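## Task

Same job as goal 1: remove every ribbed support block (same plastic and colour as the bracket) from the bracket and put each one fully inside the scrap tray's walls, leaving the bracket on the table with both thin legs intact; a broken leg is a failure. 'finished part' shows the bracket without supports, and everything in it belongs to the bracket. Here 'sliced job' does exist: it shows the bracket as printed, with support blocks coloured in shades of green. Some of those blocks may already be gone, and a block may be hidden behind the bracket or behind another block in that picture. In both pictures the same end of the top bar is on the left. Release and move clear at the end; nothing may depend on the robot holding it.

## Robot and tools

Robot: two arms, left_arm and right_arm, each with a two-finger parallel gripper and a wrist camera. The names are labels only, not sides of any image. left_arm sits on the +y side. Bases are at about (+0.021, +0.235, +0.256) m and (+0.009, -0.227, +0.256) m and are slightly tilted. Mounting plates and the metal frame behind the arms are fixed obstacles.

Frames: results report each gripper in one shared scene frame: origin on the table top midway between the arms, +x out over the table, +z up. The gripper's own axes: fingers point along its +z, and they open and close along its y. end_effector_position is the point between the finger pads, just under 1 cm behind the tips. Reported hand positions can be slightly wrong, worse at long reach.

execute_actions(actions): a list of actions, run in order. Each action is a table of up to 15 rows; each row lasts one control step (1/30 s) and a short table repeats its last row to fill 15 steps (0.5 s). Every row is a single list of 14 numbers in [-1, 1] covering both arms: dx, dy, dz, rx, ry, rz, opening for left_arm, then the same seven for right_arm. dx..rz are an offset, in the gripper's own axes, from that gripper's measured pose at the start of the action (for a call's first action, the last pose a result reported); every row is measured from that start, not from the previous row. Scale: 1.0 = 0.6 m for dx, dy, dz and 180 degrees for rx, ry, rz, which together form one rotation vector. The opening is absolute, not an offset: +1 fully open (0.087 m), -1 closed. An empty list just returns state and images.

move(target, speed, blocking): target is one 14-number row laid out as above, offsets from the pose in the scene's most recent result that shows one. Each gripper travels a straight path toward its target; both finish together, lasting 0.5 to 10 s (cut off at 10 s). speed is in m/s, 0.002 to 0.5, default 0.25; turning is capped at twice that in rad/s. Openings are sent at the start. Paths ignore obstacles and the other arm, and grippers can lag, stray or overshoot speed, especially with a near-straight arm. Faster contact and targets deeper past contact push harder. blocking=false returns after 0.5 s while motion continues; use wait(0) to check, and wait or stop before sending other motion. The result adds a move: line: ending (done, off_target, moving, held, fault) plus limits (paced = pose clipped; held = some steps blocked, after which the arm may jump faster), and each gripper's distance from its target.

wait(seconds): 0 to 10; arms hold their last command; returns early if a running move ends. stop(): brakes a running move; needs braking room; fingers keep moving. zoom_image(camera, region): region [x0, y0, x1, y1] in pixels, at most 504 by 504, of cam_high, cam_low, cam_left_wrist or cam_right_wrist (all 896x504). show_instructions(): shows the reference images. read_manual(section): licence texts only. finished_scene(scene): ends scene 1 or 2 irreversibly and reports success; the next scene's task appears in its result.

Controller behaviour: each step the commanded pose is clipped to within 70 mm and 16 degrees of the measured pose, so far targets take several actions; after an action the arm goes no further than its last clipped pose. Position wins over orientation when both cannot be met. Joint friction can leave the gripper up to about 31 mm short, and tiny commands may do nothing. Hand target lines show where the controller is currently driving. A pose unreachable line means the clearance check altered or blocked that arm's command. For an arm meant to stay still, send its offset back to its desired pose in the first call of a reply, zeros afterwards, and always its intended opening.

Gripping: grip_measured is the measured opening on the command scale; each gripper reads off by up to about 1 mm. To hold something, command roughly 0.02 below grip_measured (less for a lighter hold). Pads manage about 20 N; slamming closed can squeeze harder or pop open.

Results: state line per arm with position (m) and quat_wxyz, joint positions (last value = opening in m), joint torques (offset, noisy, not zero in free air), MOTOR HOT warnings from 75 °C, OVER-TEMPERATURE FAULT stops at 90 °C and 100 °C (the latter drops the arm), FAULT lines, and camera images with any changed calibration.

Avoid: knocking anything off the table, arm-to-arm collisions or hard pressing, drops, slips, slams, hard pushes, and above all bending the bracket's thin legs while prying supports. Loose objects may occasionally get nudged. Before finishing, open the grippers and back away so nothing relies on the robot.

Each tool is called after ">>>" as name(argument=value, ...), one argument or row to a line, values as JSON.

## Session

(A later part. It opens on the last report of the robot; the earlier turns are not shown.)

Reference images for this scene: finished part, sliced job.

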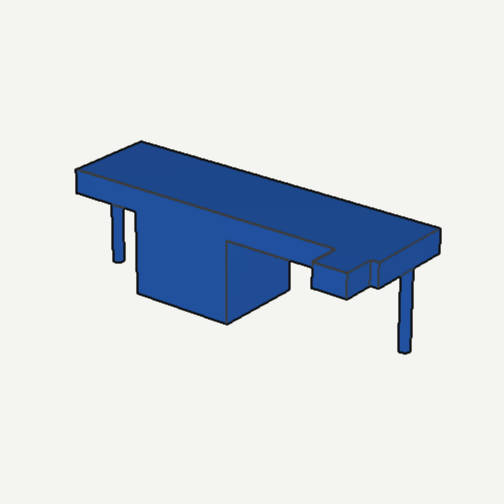

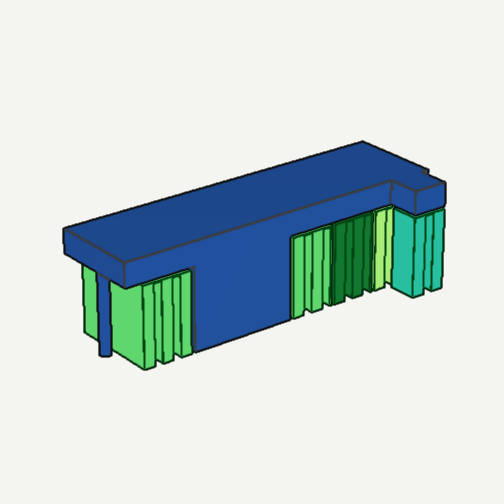

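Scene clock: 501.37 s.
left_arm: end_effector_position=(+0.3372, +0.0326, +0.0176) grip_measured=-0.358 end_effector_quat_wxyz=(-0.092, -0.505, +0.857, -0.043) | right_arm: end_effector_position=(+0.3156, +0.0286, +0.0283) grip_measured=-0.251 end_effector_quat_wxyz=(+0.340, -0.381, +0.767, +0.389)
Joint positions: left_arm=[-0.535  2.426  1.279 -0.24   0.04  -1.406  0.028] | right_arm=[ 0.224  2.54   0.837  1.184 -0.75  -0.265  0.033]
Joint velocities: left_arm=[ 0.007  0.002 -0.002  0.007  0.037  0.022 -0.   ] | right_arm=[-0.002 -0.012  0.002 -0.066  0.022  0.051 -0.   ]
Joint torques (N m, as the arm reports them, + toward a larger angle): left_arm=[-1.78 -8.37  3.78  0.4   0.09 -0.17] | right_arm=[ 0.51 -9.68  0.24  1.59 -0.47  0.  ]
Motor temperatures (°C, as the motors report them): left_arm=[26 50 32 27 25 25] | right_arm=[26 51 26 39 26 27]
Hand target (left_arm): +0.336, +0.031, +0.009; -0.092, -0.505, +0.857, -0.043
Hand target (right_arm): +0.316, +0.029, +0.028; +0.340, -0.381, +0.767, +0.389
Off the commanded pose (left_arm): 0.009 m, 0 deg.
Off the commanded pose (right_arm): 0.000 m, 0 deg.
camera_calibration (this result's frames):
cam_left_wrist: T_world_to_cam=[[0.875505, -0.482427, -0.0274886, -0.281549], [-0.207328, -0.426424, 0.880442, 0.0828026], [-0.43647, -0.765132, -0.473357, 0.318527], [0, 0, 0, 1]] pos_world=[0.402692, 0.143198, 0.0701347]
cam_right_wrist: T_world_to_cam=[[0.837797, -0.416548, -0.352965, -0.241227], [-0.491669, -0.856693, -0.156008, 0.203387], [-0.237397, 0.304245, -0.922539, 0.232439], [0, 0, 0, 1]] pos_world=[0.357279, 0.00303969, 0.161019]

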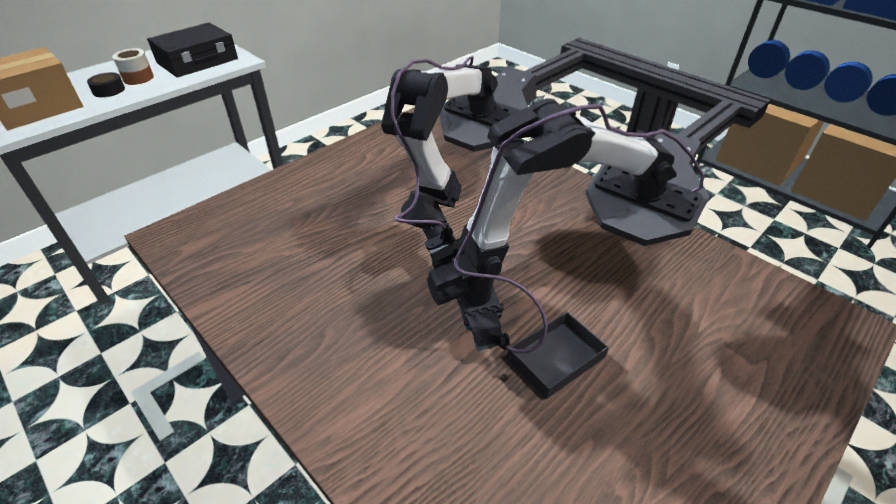

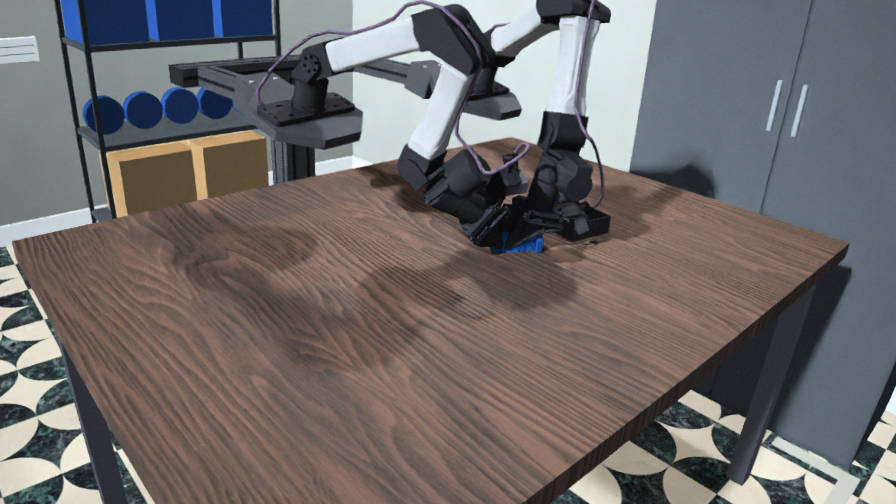

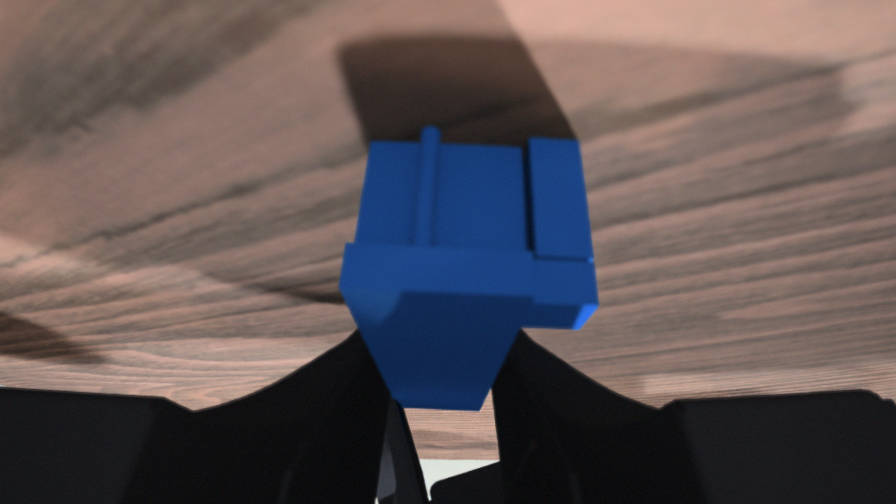

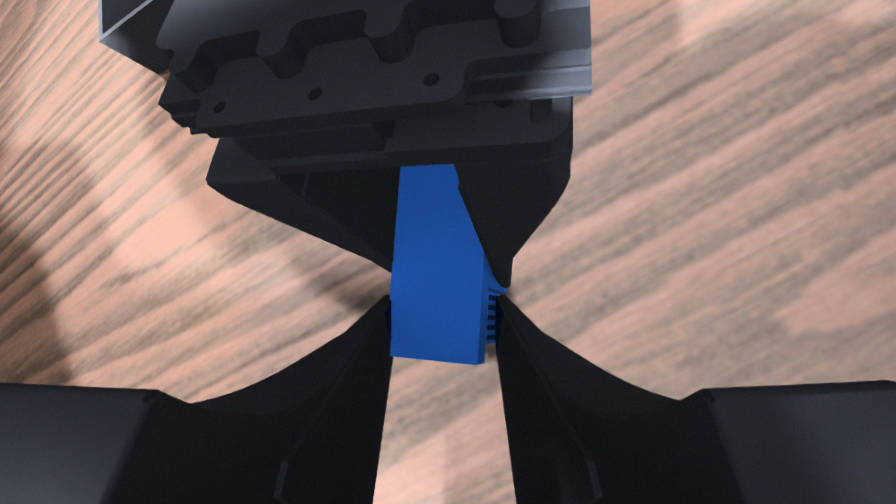

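>>> execute_actions(
  actions=[
    [[0,0,0.015,0,0,0,-0.40,0,0,0,0,0,0,-0.2],[0,0,0.015,0,0,0,-0.40,0,0,0,0,0,0,-0.15],[0,0,0.015,0,0,0,-0.40,0,0,0,0,0,0,-0.1],[0,0,0.015,0,0,0,-0.40,0,0,0,0,0,0,-0.05],[0,0,0.015,0,0,0,-0.40,0,0,0,0,0,0,0.0],[0,0,0.015,0,0,0,-0.40,0,0,0,0,0,0,0.05],[0,0,0.015,0,0,0,-0.40,0,0,0,0,0,0,0.08]],
  ],
)

>>> zoom_image(
  camera="cam_right_wrist",
  region=[440, 270, 540, 370],
)

Scene clock: 507.00 s.
left_arm: end_effector_position=(+0.3372, +0.0325, +0.0176) grip_measured=-0.358 end_effector_quat_wxyz=(-0.092, -0.505, +0.857, -0.044) | right_arm: end_effector_position=(+0.3156, +0.0286, +0.0283) grip_measured=+0.080 end_effector_quat_wxyz=(+0.340, -0.381, +0.767, +0.389)
Joint positions: left_arm=[-0.535  2.426  1.279 -0.24   0.04  -1.406  0.028] | right_arm=[ 0.224  2.54   0.837  1.184 -0.75  -0.265  0.047]
Joint velocities: left_arm=[-0.002  0.002  0.012 -0.037 -0.022  0.051  0.   ] | right_arm=[-0.012  0.002  0.017 -0.022  0.051 -0.037 -0.001]
Joint torques (N m, as the arm reports them, + toward a larger angle): left_arm=[-1.71 -8.42  3.76  0.4   0.09 -0.19] | right_arm=[ 0.48 -9.8   0.34  1.57 -0.46  0.01]
Motor temperatures (°C, as the motors report them): left_arm=[26 50 32 27 25 25] | right_arm=[26 51 26 39 26 27]
Hand target (left_arm): +0.336, +0.031, +0.009; -0.092, -0.505, +0.857, -0.043
Hand target (right_arm): +0.316, +0.029, +0.028; +0.340, -0.381, +0.767, +0.389
Off the commanded pose (left_arm): 0.009 m, 0 deg.
Off the commanded pose (right_arm): 0.000 m, 0 deg.
camera_calibration (this result's frames):
cam_left_wrist: T_world_to_cam=[[0.875544, -0.482378, -0.0271172, -0.281663], [-0.207615, -0.426327, 0.880421, 0.0829078], [-0.436256, -0.765217, -0.473417, 0.318469], [0, 0, 0, 1]] pos_world=[0.402755, 0.143176, 0.0701368]
cam_right_wrist: T_world_to_cam=[[0.837797, -0.416548, -0.352965, -0.241227], [-0.491669, -0.856693, -0.156008, 0.203387], [-0.237397, 0.304245, -0.922539, 0.232439], [0, 0, 0, 1]] pos_world=[0.357279, 0.00303969, 0.161019]

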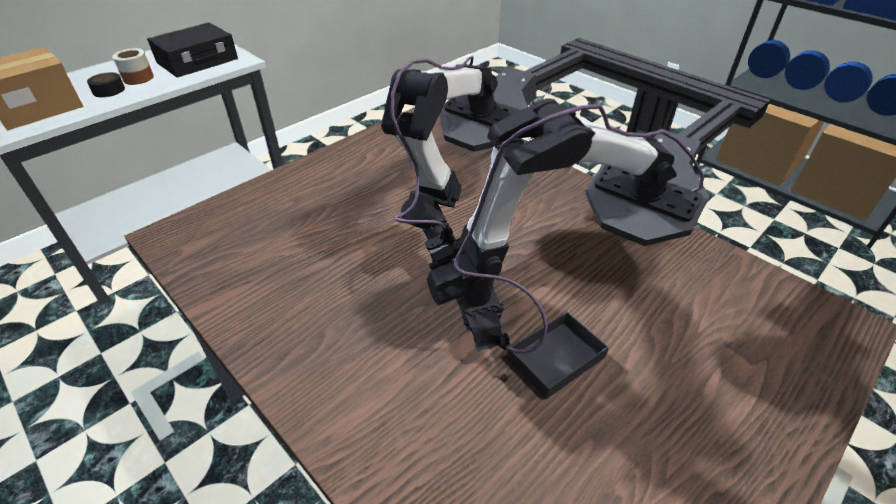

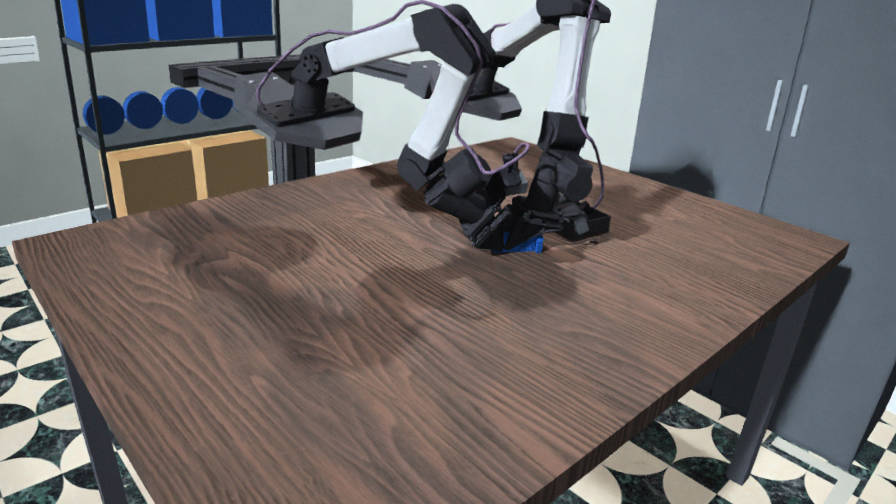

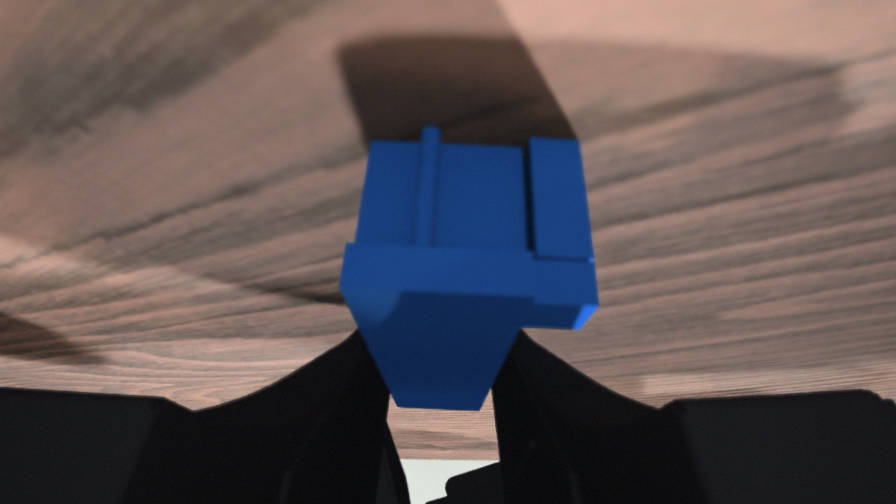

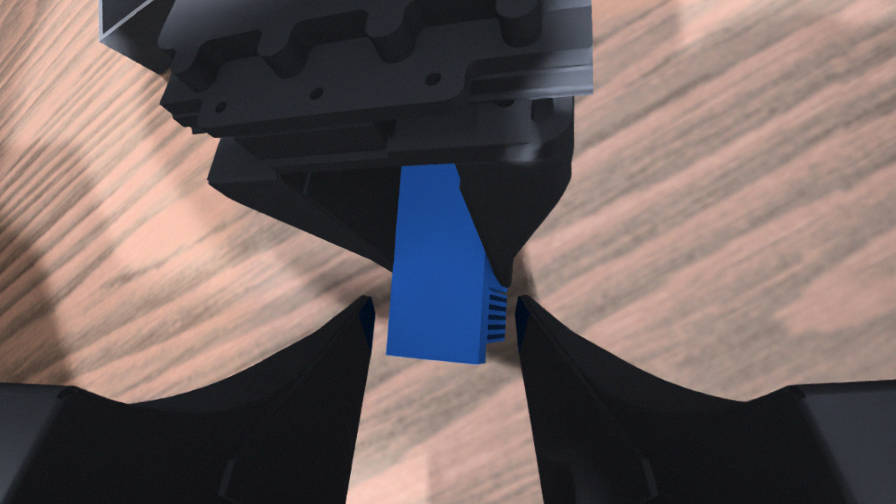

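Region (440, 270, 540, 370) of cam_right_wrist's 896x504 image, scaled by 5.040, with more detail than that image has.

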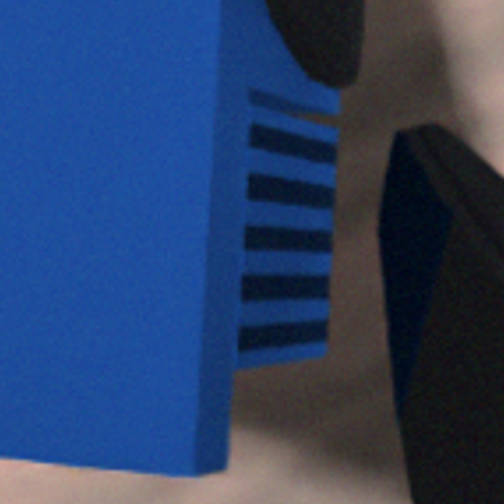

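>>> execute_actions(
  actions=[
    [[0,0,0.015,0,0,0,-0.40,0,0,0,0,0,0,-1.0]],
  ],
)

>>> zoom_image(
  camera="cam_right_wrist",
  region=[360, 240, 560, 390],
)

Scene clock: 511.27 s.
left_arm: end_effector_position=(+0.3385, +0.0320, +0.0175) grip_measured=-0.360 end_effector_quat_wxyz=(-0.091, -0.506, +0.856, -0.046) | right_arm: end_effector_position=(+0.3152, +0.0288, +0.0284) grip_measured=-0.328 end_effector_quat_wxyz=(+0.339, -0.380, +0.767, +0.390)
Joint positions: left_arm=[-0.535  2.426  1.279 -0.234  0.041 -1.408  0.028] | right_arm=[ 0.224  2.54   0.837  1.183 -0.752 -0.264  0.029]
Joint velocities: left_arm=[-0.012 -0.012 -0.032 -0.051 -0.022 -0.022  0.001] | right_arm=[ 0.022 -0.002 -0.007  0.007 -0.022 -0.081 -0.   ]
Joint torques (N m, as the arm reports them, + toward a larger angle): left_arm=[-1.67 -8.45  3.85  0.34  0.08 -0.15] | right_arm=[ 0.46 -9.67  0.21  1.58 -0.45 -0.01]
Motor temperatures (°C, as the motors report them): left_arm=[26 50 32 27 25 25] | right_arm=[26 51 26 39 26 27]
Hand target (left_arm): +0.336, +0.031, +0.009; -0.092, -0.505, +0.857, -0.044
Hand target (right_arm): +0.316, +0.029, +0.028; +0.340, -0.380, +0.767, +0.389
Off the commanded pose (left_arm): 0.009 m, 0 deg.
Off the commanded pose (right_arm): 0.000 m, 0 deg.
camera_calibration (this result's frames):
cam_left_wrist: T_world_to_cam=[[0.876788, -0.480365, -0.0221643, -0.283616], [-0.210655, -0.425116, 0.880285, 0.0839984], [-0.43228, -0.767154, -0.473928, 0.317301], [0, 0, 0, 1]] pos_world=[0.403529, 0.142889, 0.0701493]
cam_right_wrist: T_world_to_cam=[[0.837231, -0.415487, -0.35555, -0.240558], [-0.491458, -0.856814, -0.156009, 0.203277], [-0.23982, 0.305353, -0.921545, 0.233091], [0, 0, 0, 1]] pos_world=[0.357205, 0.00304679, 0.160986]

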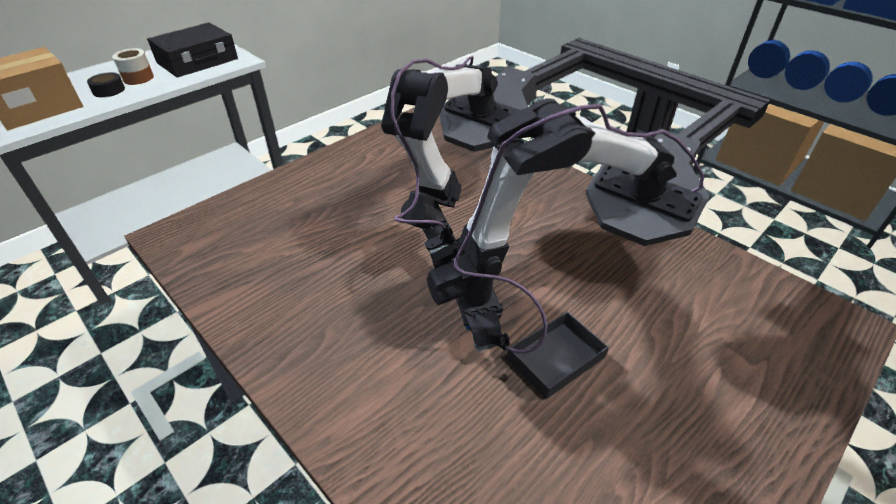

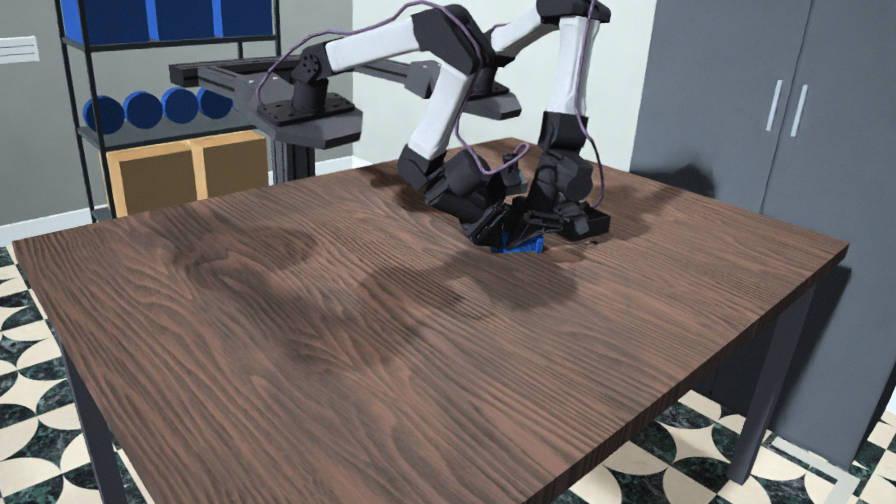

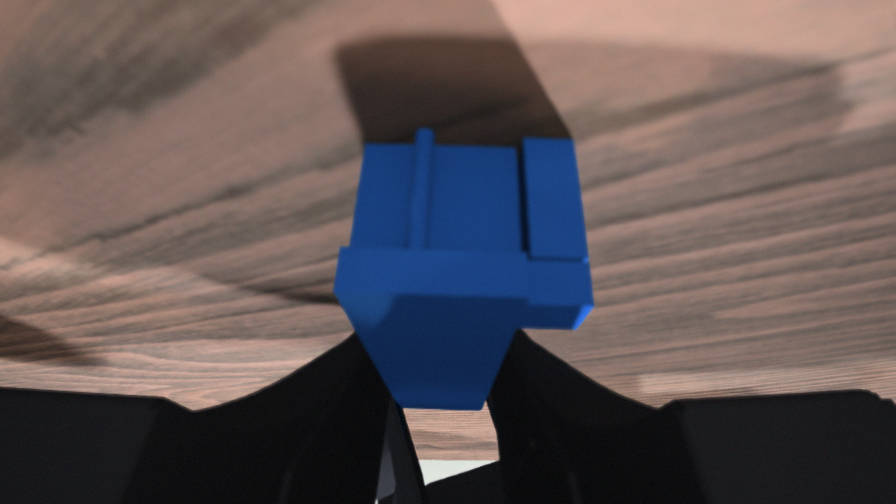

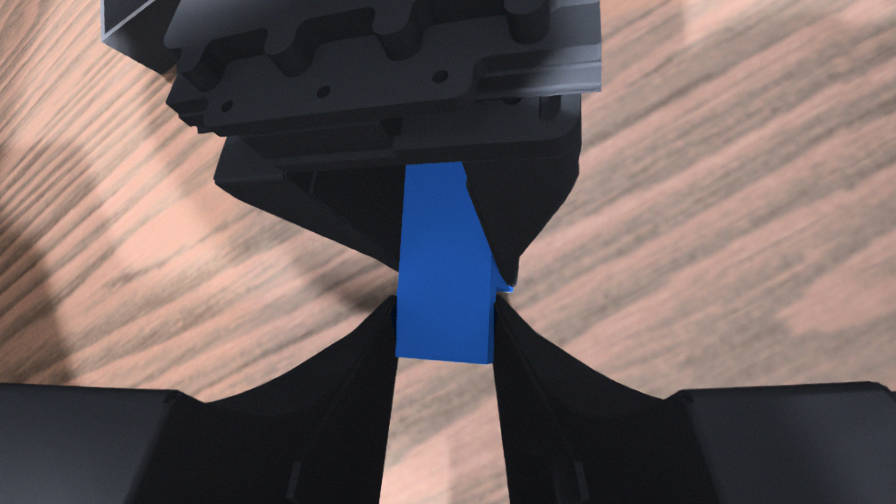

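Region (360, 240, 560, 390) of cam_right_wrist's 896x504 image, scaled by 2.520, with more detail than that image has; it fills the top 378 rows of this view, and the rest is white.

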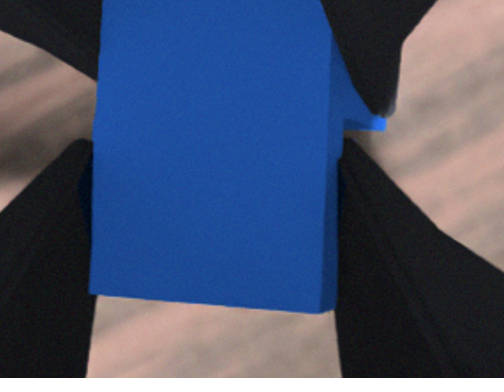

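>>> execute_actions(
  actions=[
    [[0,0,0.015,0,0,0,-0.40,0,0,0,0,0,0,-0.3],[0,0,0.015,0,0,0,-0.40,0,0,0,0,0,0,-0.25],[0,0,0.015,0,0,0,-0.40,0,0,0,0,0,0,-0.2],[0,0,0.015,0,0,0,-0.40,0,0,0,0,0,0,-0.15],[0,0,0.015,0,0,0,-0.40,0,0,0,0,0,0,-0.1],[0,0,0.015,0,0,0,-0.40,0,0,0,0,0,0,-0.05],[0,0,0.015,0,0,0,-0.40,0,0,0,0,0,0,0.0],[0,0,0.015,0,0,0,-0.40,0,0,0,0,0,0,0.05],[0,0,0.015,0,0,0,-0.40,0,0,0,0,0,0,0.1],[0,0,0.015,0,0,0,-0.40,0,0,0,0,0,0,0.15],[0,0,0.015,0,0,0,-0.40,0,0,0,0,0,0,0.2]],
  ],
)

>>> zoom_image(
  camera="cam_right_wrist",
  region=[340, 230, 560, 395],
)

Scene clock: 516.10 s.
left_arm: end_effector_position=(+0.3385, +0.0320, +0.0175) grip_measured=-0.360 end_effector_quat_wxyz=(-0.091, -0.506, +0.856, -0.046) | right_arm: end_effector_position=(+0.3152, +0.0288, +0.0284) grip_measured=+0.200 end_effector_quat_wxyz=(+0.339, -0.380, +0.767, +0.390)
Joint positions: left_arm=[-0.535  2.426  1.279 -0.234  0.041 -1.408  0.028] | right_arm=[ 0.224  2.54   0.837  1.183 -0.752 -0.264  0.052]
Joint velocities: left_arm=[-0.002  0.007 -0.002  0.037  0.022  0.007 -0.   ] | right_arm=[-0.007  0.002  0.007 -0.037  0.051  0.051  0.001]
Joint torques (N m, as the arm reports them, + toward a larger angle): left_arm=[-1.7  -8.42  3.84  0.42  0.06 -0.17] | right_arm=[ 0.49 -9.73  0.18  1.6  -0.47  0.01]
Motor temperatures (°C, as the motors report them): left_arm=[26 50 32 26 25 25] | right_arm=[26 51 26 39 26 27]
Hand target (left_arm): +0.337, +0.031, +0.009; -0.091, -0.506, +0.856, -0.046
Hand target (right_arm): +0.315, +0.029, +0.028; +0.339, -0.380, +0.767, +0.390
Off the commanded pose (left_arm): 0.009 m, 0 deg.
Off the commanded pose (right_arm): 0.000 m, 0 deg.
camera_calibration (this result's frames):
cam_left_wrist: T_world_to_cam=[[0.876788, -0.480365, -0.0221643, -0.283616], [-0.210655, -0.425116, 0.880285, 0.0839984], [-0.43228, -0.767154, -0.473928, 0.317301], [0, 0, 0, 1]] pos_world=[0.403529, 0.142889, 0.0701493]
cam_right_wrist: T_world_to_cam=[[0.837231, -0.415487, -0.35555, -0.240558], [-0.491458, -0.856814, -0.156009, 0.203277], [-0.23982, 0.305353, -0.921545, 0.233091], [0, 0, 0, 1]] pos_world=[0.357205, 0.00304679, 0.160986]

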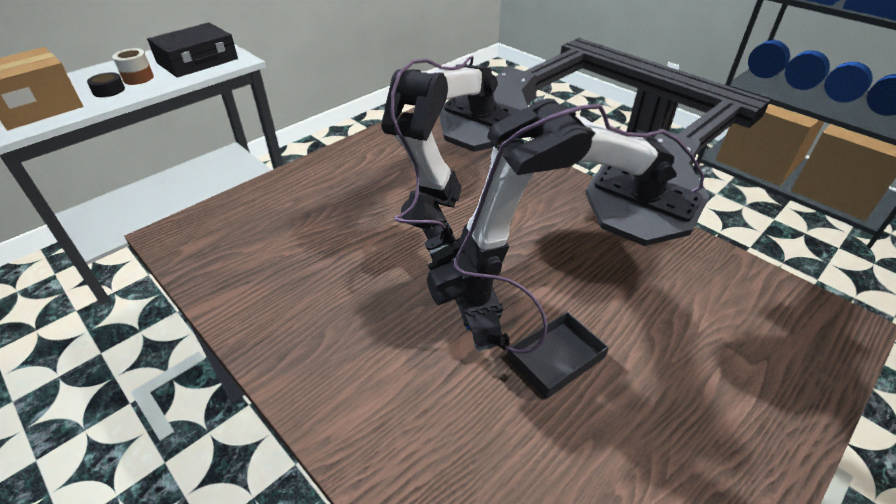

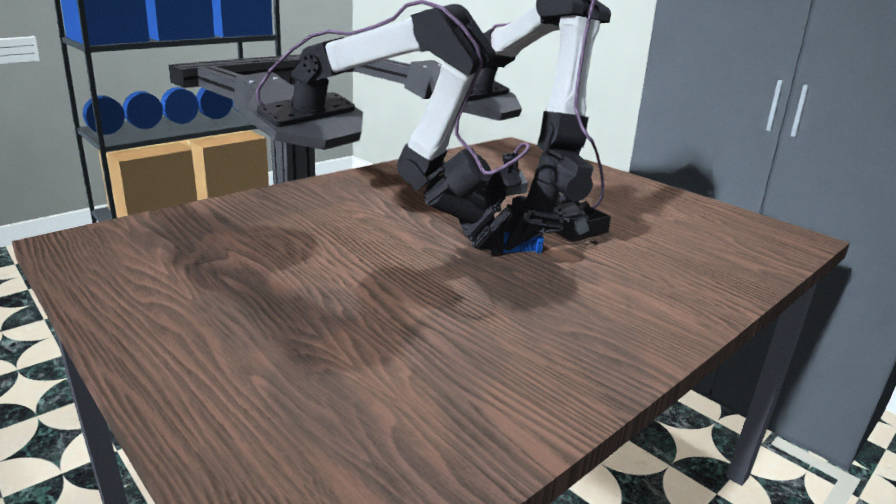

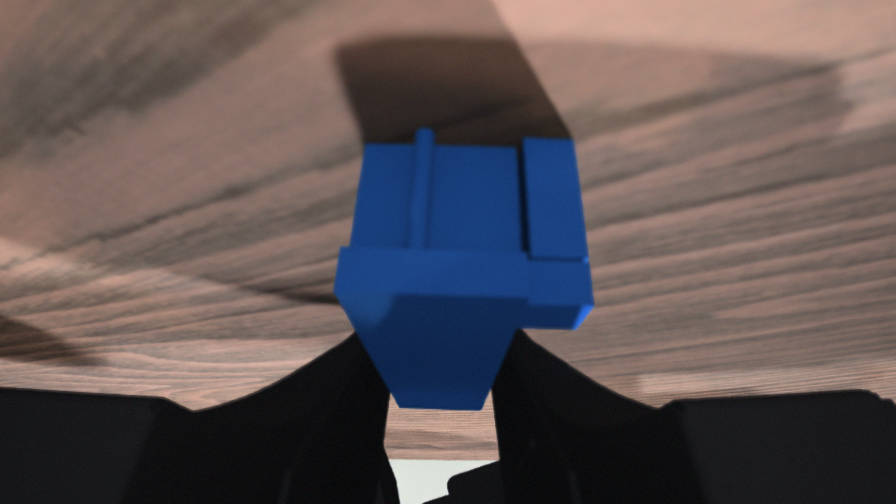

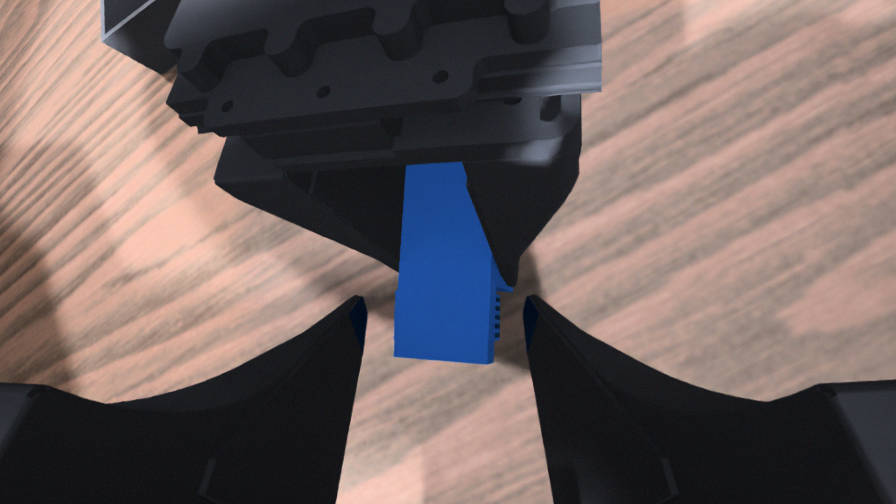

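Region (340, 230, 560, 395) of cam_right_wrist's 896x504 image, scaled by 2.291, with more detail than that image has; it fills the top 378 rows of this view, and the rest is white.

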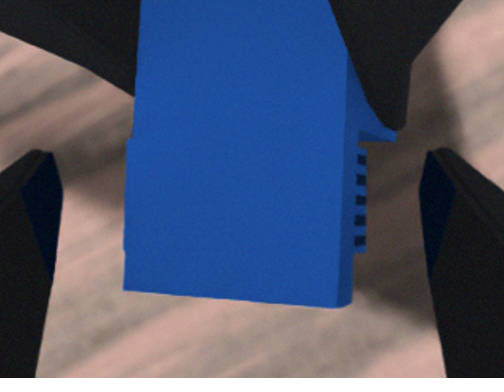

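>>> execute_actions(
  actions=[
    [[0,0,0,0,0,0,-0.3,0,0,0,0,0,0,0.25],[0,0,0,0,0,0,-0.22,0,0,0,0,0,0,0.3],[0,0,0,0,0,0,-0.14,0,0,0,0,0,0,0.35],[0,0,0,0,0,0,-0.06,0,0,0,0,0,0,0.4],[0,0,0,0,0,0,0.02,0,0,0,0,0,0,0.4],[0,0,0,0,0,0,0.1,0,0,0,0,0,0,0.4],[0,0,0,0,0,0,0.2,0,0,0,0,0,0,0.4]],
  ],
)

>>> move(
  target=[0,0,-0.13,0,0,0,0.2, -0.004,0,0,0.0705,-0.0127,-0.0874,0.4],
  speed=0.12,
)

Scene clock: 607.00 s.
left_arm: end_effector_position=(+0.3385, +0.0320, +0.0175) grip_measured=+0.200 end_effector_quat_wxyz=(-0.091, -0.506, +0.856, -0.046) | right_arm: end_effector_position=(+0.3152, +0.0288, +0.0284) grip_measured=+0.400 end_effector_quat_wxyz=(+0.339, -0.380, +0.767, +0.390)
Joint positions: left_arm=[-0.535  2.426  1.279 -0.234  0.041 -1.408  0.052] | right_arm=[ 0.224  2.54   0.837  1.183 -0.752 -0.264  0.061]
Joint velocities: left_arm=[-0.007 -0.007 -0.007  0.022  0.081 -0.037 -0.   ] | right_arm=[ 0.002  0.002 -0.002  0.007  0.007  0.081 -0.   ]
Joint torques (N m, as the arm reports them, + toward a larger angle): left_arm=[ -1.52 -10.49   2.8    0.25   0.09  -0.2 ] | right_arm=[ 0.5  -9.79  0.28  1.57 -0.46  0.  ]
Motor temperatures (°C, as the motors report them): left_arm=[26 50 31 26 25 25] | right_arm=[26 51 25 39 26 27]
Hand target (left_arm): +0.339, +0.032, +0.018; -0.091, -0.506, +0.856, -0.046
Hand target (right_arm): +0.315, +0.029, +0.028; +0.339, -0.380, +0.767, +0.390
Off the commanded pose (left_arm): 0.000 m, 0 deg.
Off the commanded pose (right_arm): 0.000 m, 0 deg.
camera_calibration (this result's frames):
cam_left_wrist: T_world_to_cam=[[0.876788, -0.480365, -0.0221643, -0.283616], [-0.210655, -0.425116, 0.880285, 0.0839984], [-0.43228, -0.767154, -0.473928, 0.317301], [0, 0, 0, 1]] pos_world=[0.403529, 0.142889, 0.0701493]
cam_right_wrist: T_world_to_cam=[[0.837231, -0.415487, -0.35555, -0.240558], [-0.491458, -0.856814, -0.156009, 0.203277], [-0.23982, 0.305353, -0.921545, 0.233091], [0, 0, 0, 1]] pos_world=[0.357205, 0.00304679, 0.160986]

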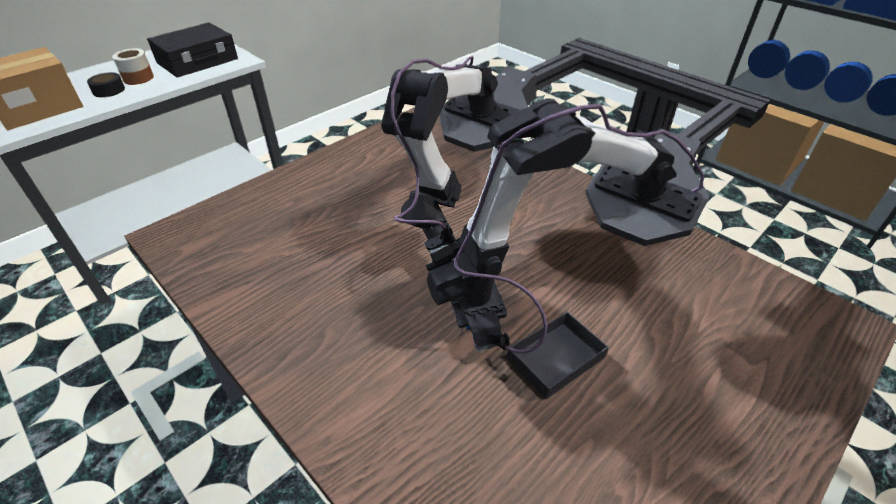

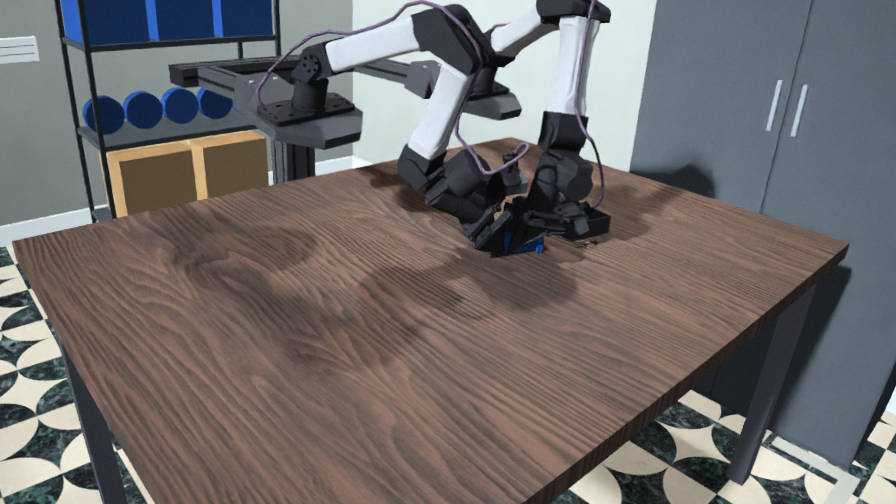

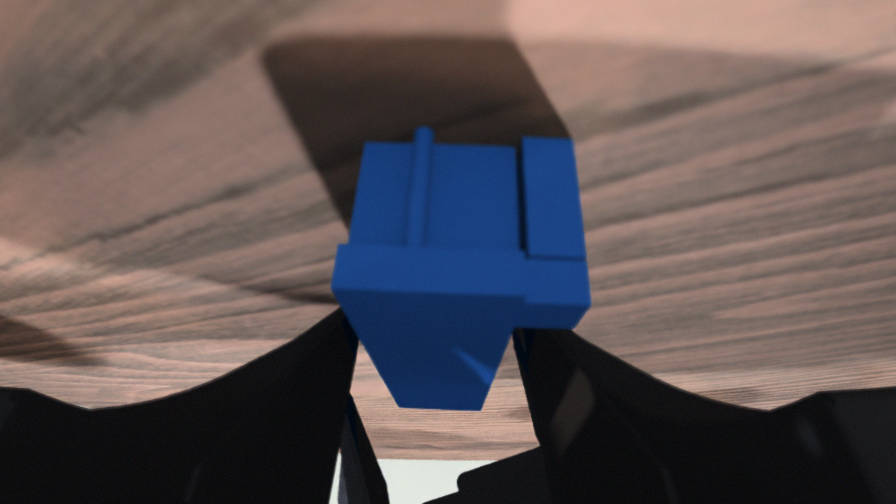

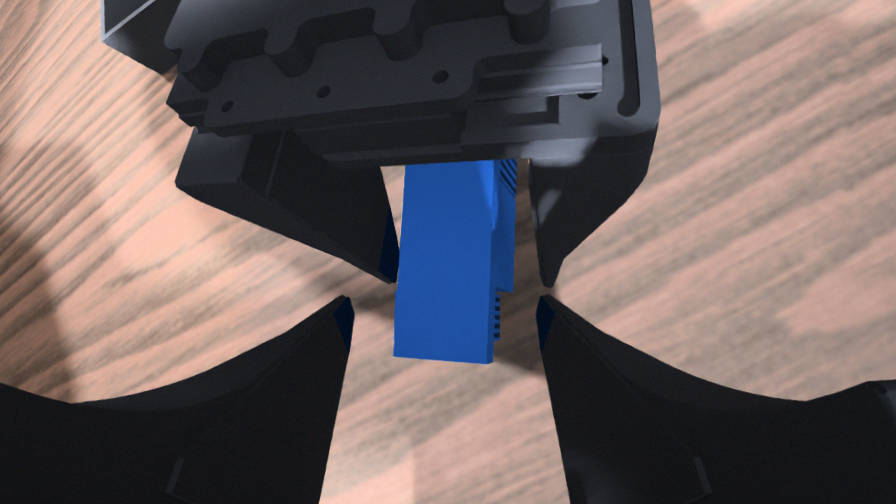

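Scene clock: 609.03 s.
left_arm: end_effector_position=(+0.3604, +0.0373, +0.0946) grip_measured=+0.200 end_effector_quat_wxyz=(-0.079, -0.506, +0.857, -0.060) | right_arm: end_effector_position=(+0.3309, +0.0329, +0.0377) grip_measured=+0.400 end_effector_quat_wxyz=(+0.461, -0.428, +0.732, +0.263)
Joint positions: left_arm=[-0.535  2.187  1.25  -0.407  0.041 -1.405  0.052] | right_arm=[ 0.329  2.607  0.744  1.552 -0.462 -0.394  0.061]
Joint velocities: left_arm=[-0.007 -0.012 -0.007 -0.066  0.022 -0.037  0.   ] | right_arm=[ 0.012  0.012  0.002 -0.037  0.051  0.037 -0.   ]
Joint torques (N m, as the arm reports them, + toward a larger angle): left_arm=[ -0.5  -11.01   1.88   0.15   0.12  -0.12] | right_arm=[ 1.72 -7.91 -2.5   1.91 -0.22 -0.07]
Motor temperatures (°C, as the motors report them): left_arm=[26 50 31 26 25 25] | right_arm=[26 51 25 39 26 27]
Hand target (left_arm): +0.348, +0.045, +0.094; -0.091, -0.506, +0.856, -0.046
Hand target (right_arm): +0.316, +0.029, +0.030; +0.445, -0.433, +0.738, +0.262
Off the commanded pose (left_arm): 0.016 m, 2 deg.
Off the commanded pose (right_arm): 0.017 m, 2 deg.
move: off_target (left_arm, right_arm)
camera_calibration (this result's frames):
cam_left_wrist: T_world_to_cam=[[0.878406, -0.47772, 0.0136852, -0.302576], [-0.239466, -0.415176, 0.877659, 0.0332371], [-0.413593, -0.774218, -0.47909, 0.361423], [0, 0, 0, 1]] pos_world=[0.423226, 0.149073, 0.148124]
cam_right_wrist: T_world_to_cam=[[0.862777, -0.505544, -0.00645406, -0.267328], [-0.492535, -0.837556, -0.23645, 0.218781], [0.114131, 0.207183, -0.971622, 0.132232], [0, 0, 0, 1]] pos_world=[0.32331, 0.0206992, 0.178485]

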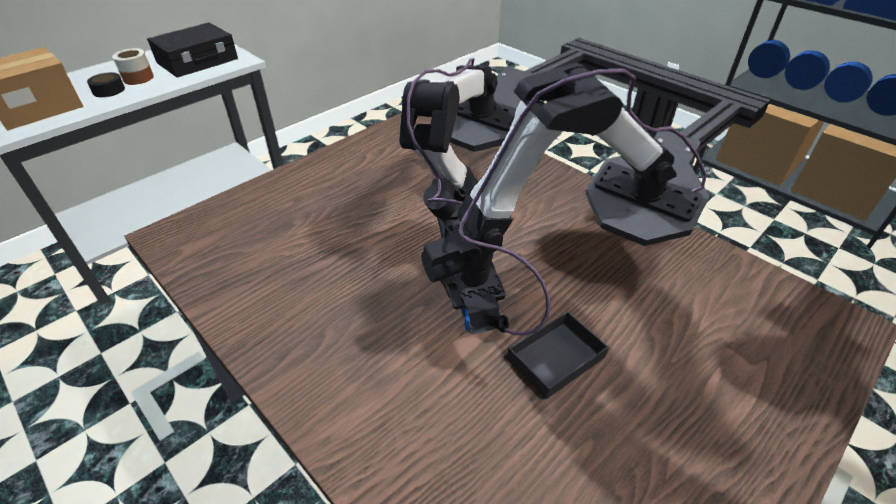

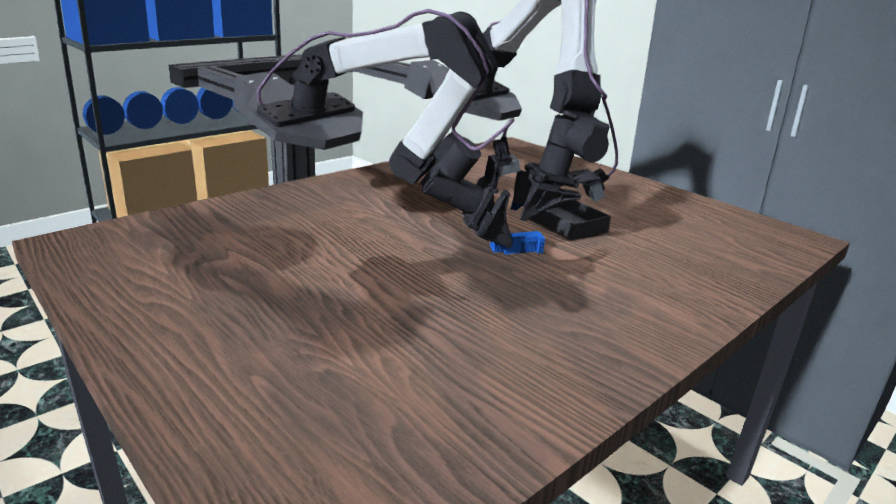

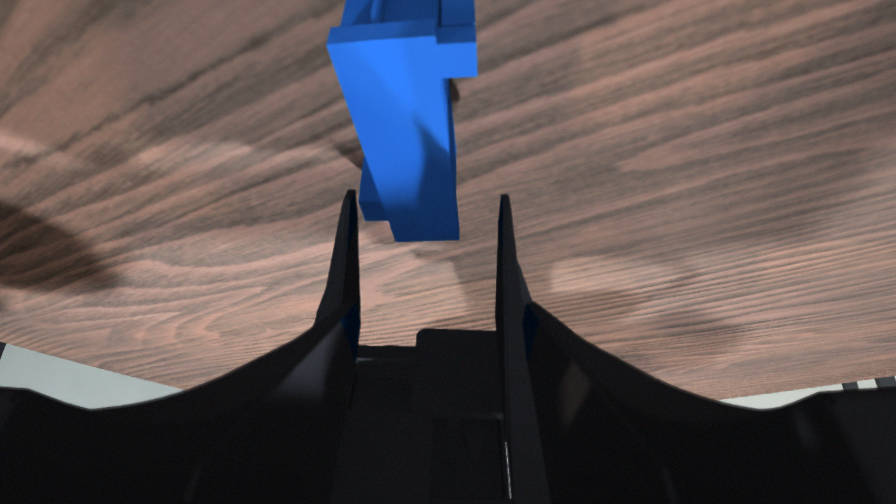

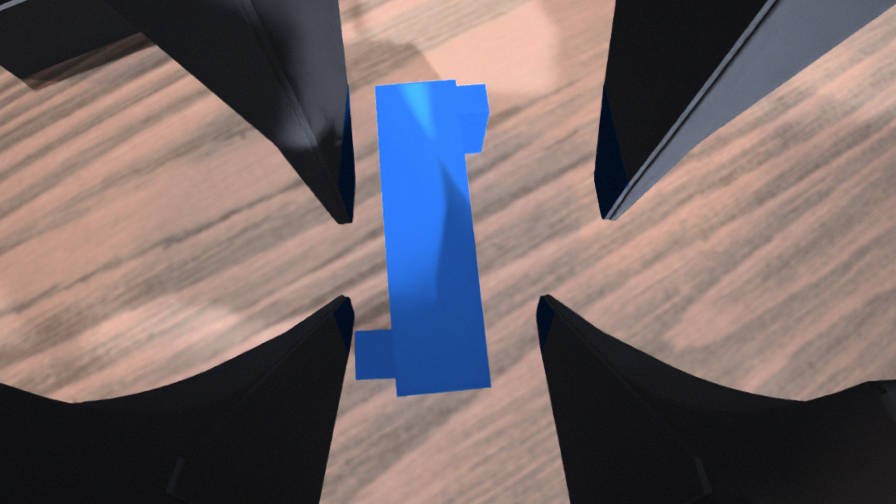

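>>> execute_actions(
  actions=[],
)

Scene clock: 619.23 s.
left_arm: end_effector_position=(+0.3603, +0.0374, +0.0946) grip_measured=+0.200 end_effector_quat_wxyz=(-0.079, -0.506, +0.857, -0.060) | right_arm: end_effector_position=(+0.3312, +0.0328, +0.0379) grip_measured=+0.400 end_effector_quat_wxyz=(+0.462, -0.428, +0.731, +0.262)
Joint positions: left_arm=[-0.535  2.187  1.25  -0.407  0.041 -1.405  0.052] | right_arm=[ 0.329  2.607  0.744  1.553 -0.461 -0.394  0.061]
Joint velocities: left_arm=[-0.002 -0.017  0.002  0.051 -0.007  0.037  0.   ] | right_arm=[-0.012 -0.012  0.007  0.007  0.095  0.022 -0.   ]
Joint torques (N m, as the arm reports them, + toward a larger angle): left_arm=[ -0.55 -11.1    1.83   0.12   0.09  -0.12] | right_arm=[ 1.72 -7.85 -2.46  1.9  -0.2  -0.04]
Motor temperatures (°C, as the motors report them): left_arm=[25 52 31 26 25 25] | right_arm=[26 50 25 40 26 27]
Hand target (left_arm): +0.348, +0.045, +0.094; -0.091, -0.506, +0.856, -0.046
Hand target (right_arm): +0.316, +0.029, +0.030; +0.445, -0.433, +0.739, +0.262
Off the commanded pose (left_arm): 0.015 m, 2 deg.
Off the commanded pose (right_arm): 0.017 m, 2 deg.
camera_calibration (this result's frames):
cam_left_wrist: T_world_to_cam=[[0.878202, -0.478102, 0.0133881, -0.302351], [-0.239395, -0.415156, 0.877687, 0.0331971], [-0.414066, -0.773992, -0.479046, 0.361571], [0, 0, 0, 1]] pos_world=[0.423187, 0.14908, 0.14812]
cam_right_wrist: T_world_to_cam=[[0.862325, -0.506331, -0.00502577, -0.267527], [-0.492942, -0.83717, -0.236971, 0.219051], [0.115778, 0.206823, -0.971504, 0.131813], [0, 0, 0, 1]] pos_world=[0.323414, 0.0206631, 0.178621]

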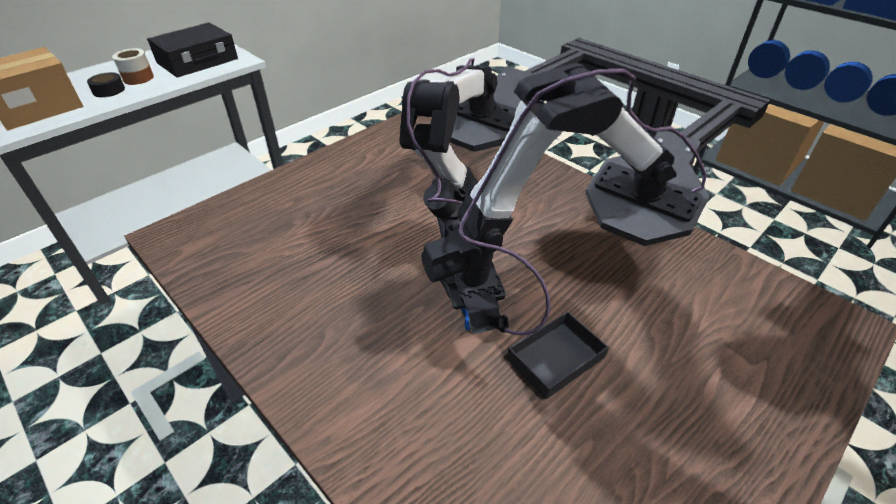

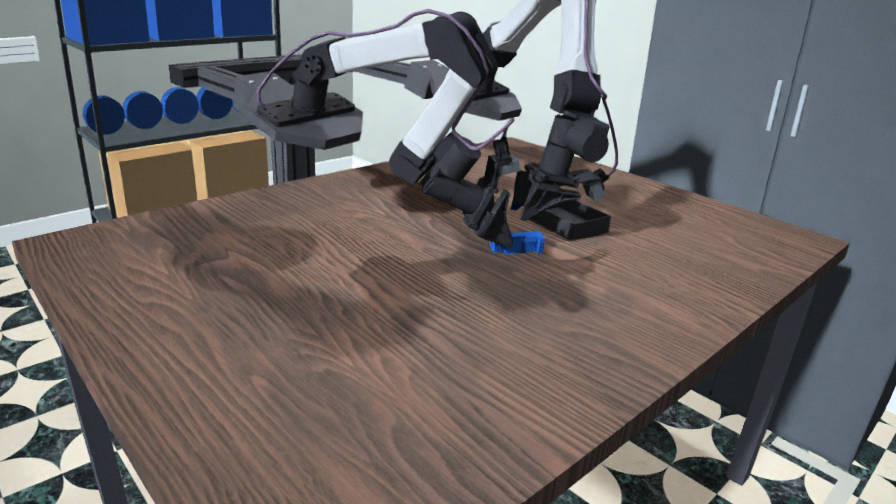

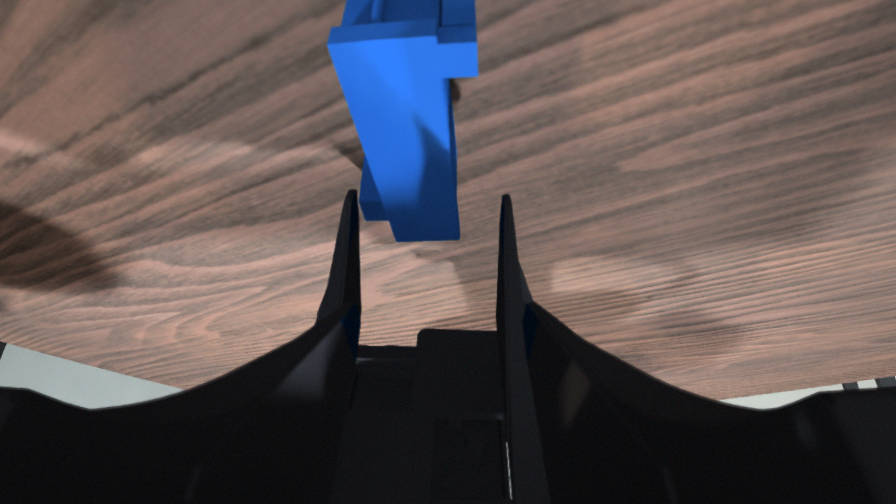

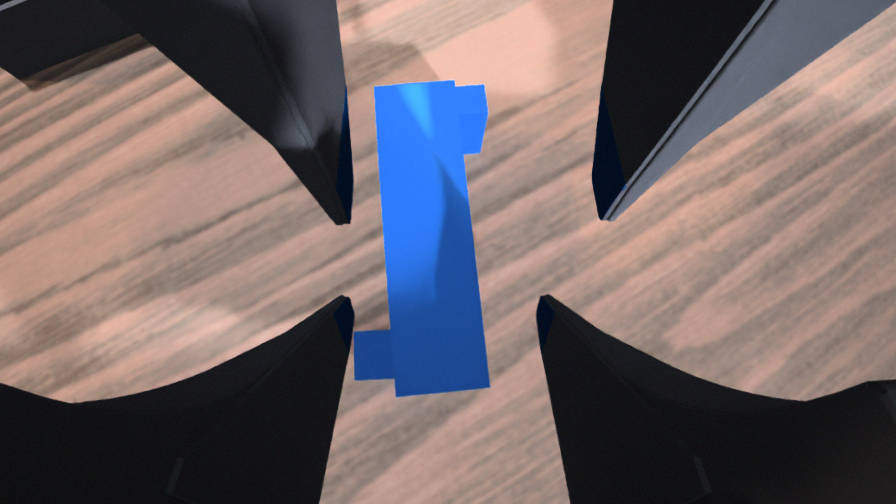

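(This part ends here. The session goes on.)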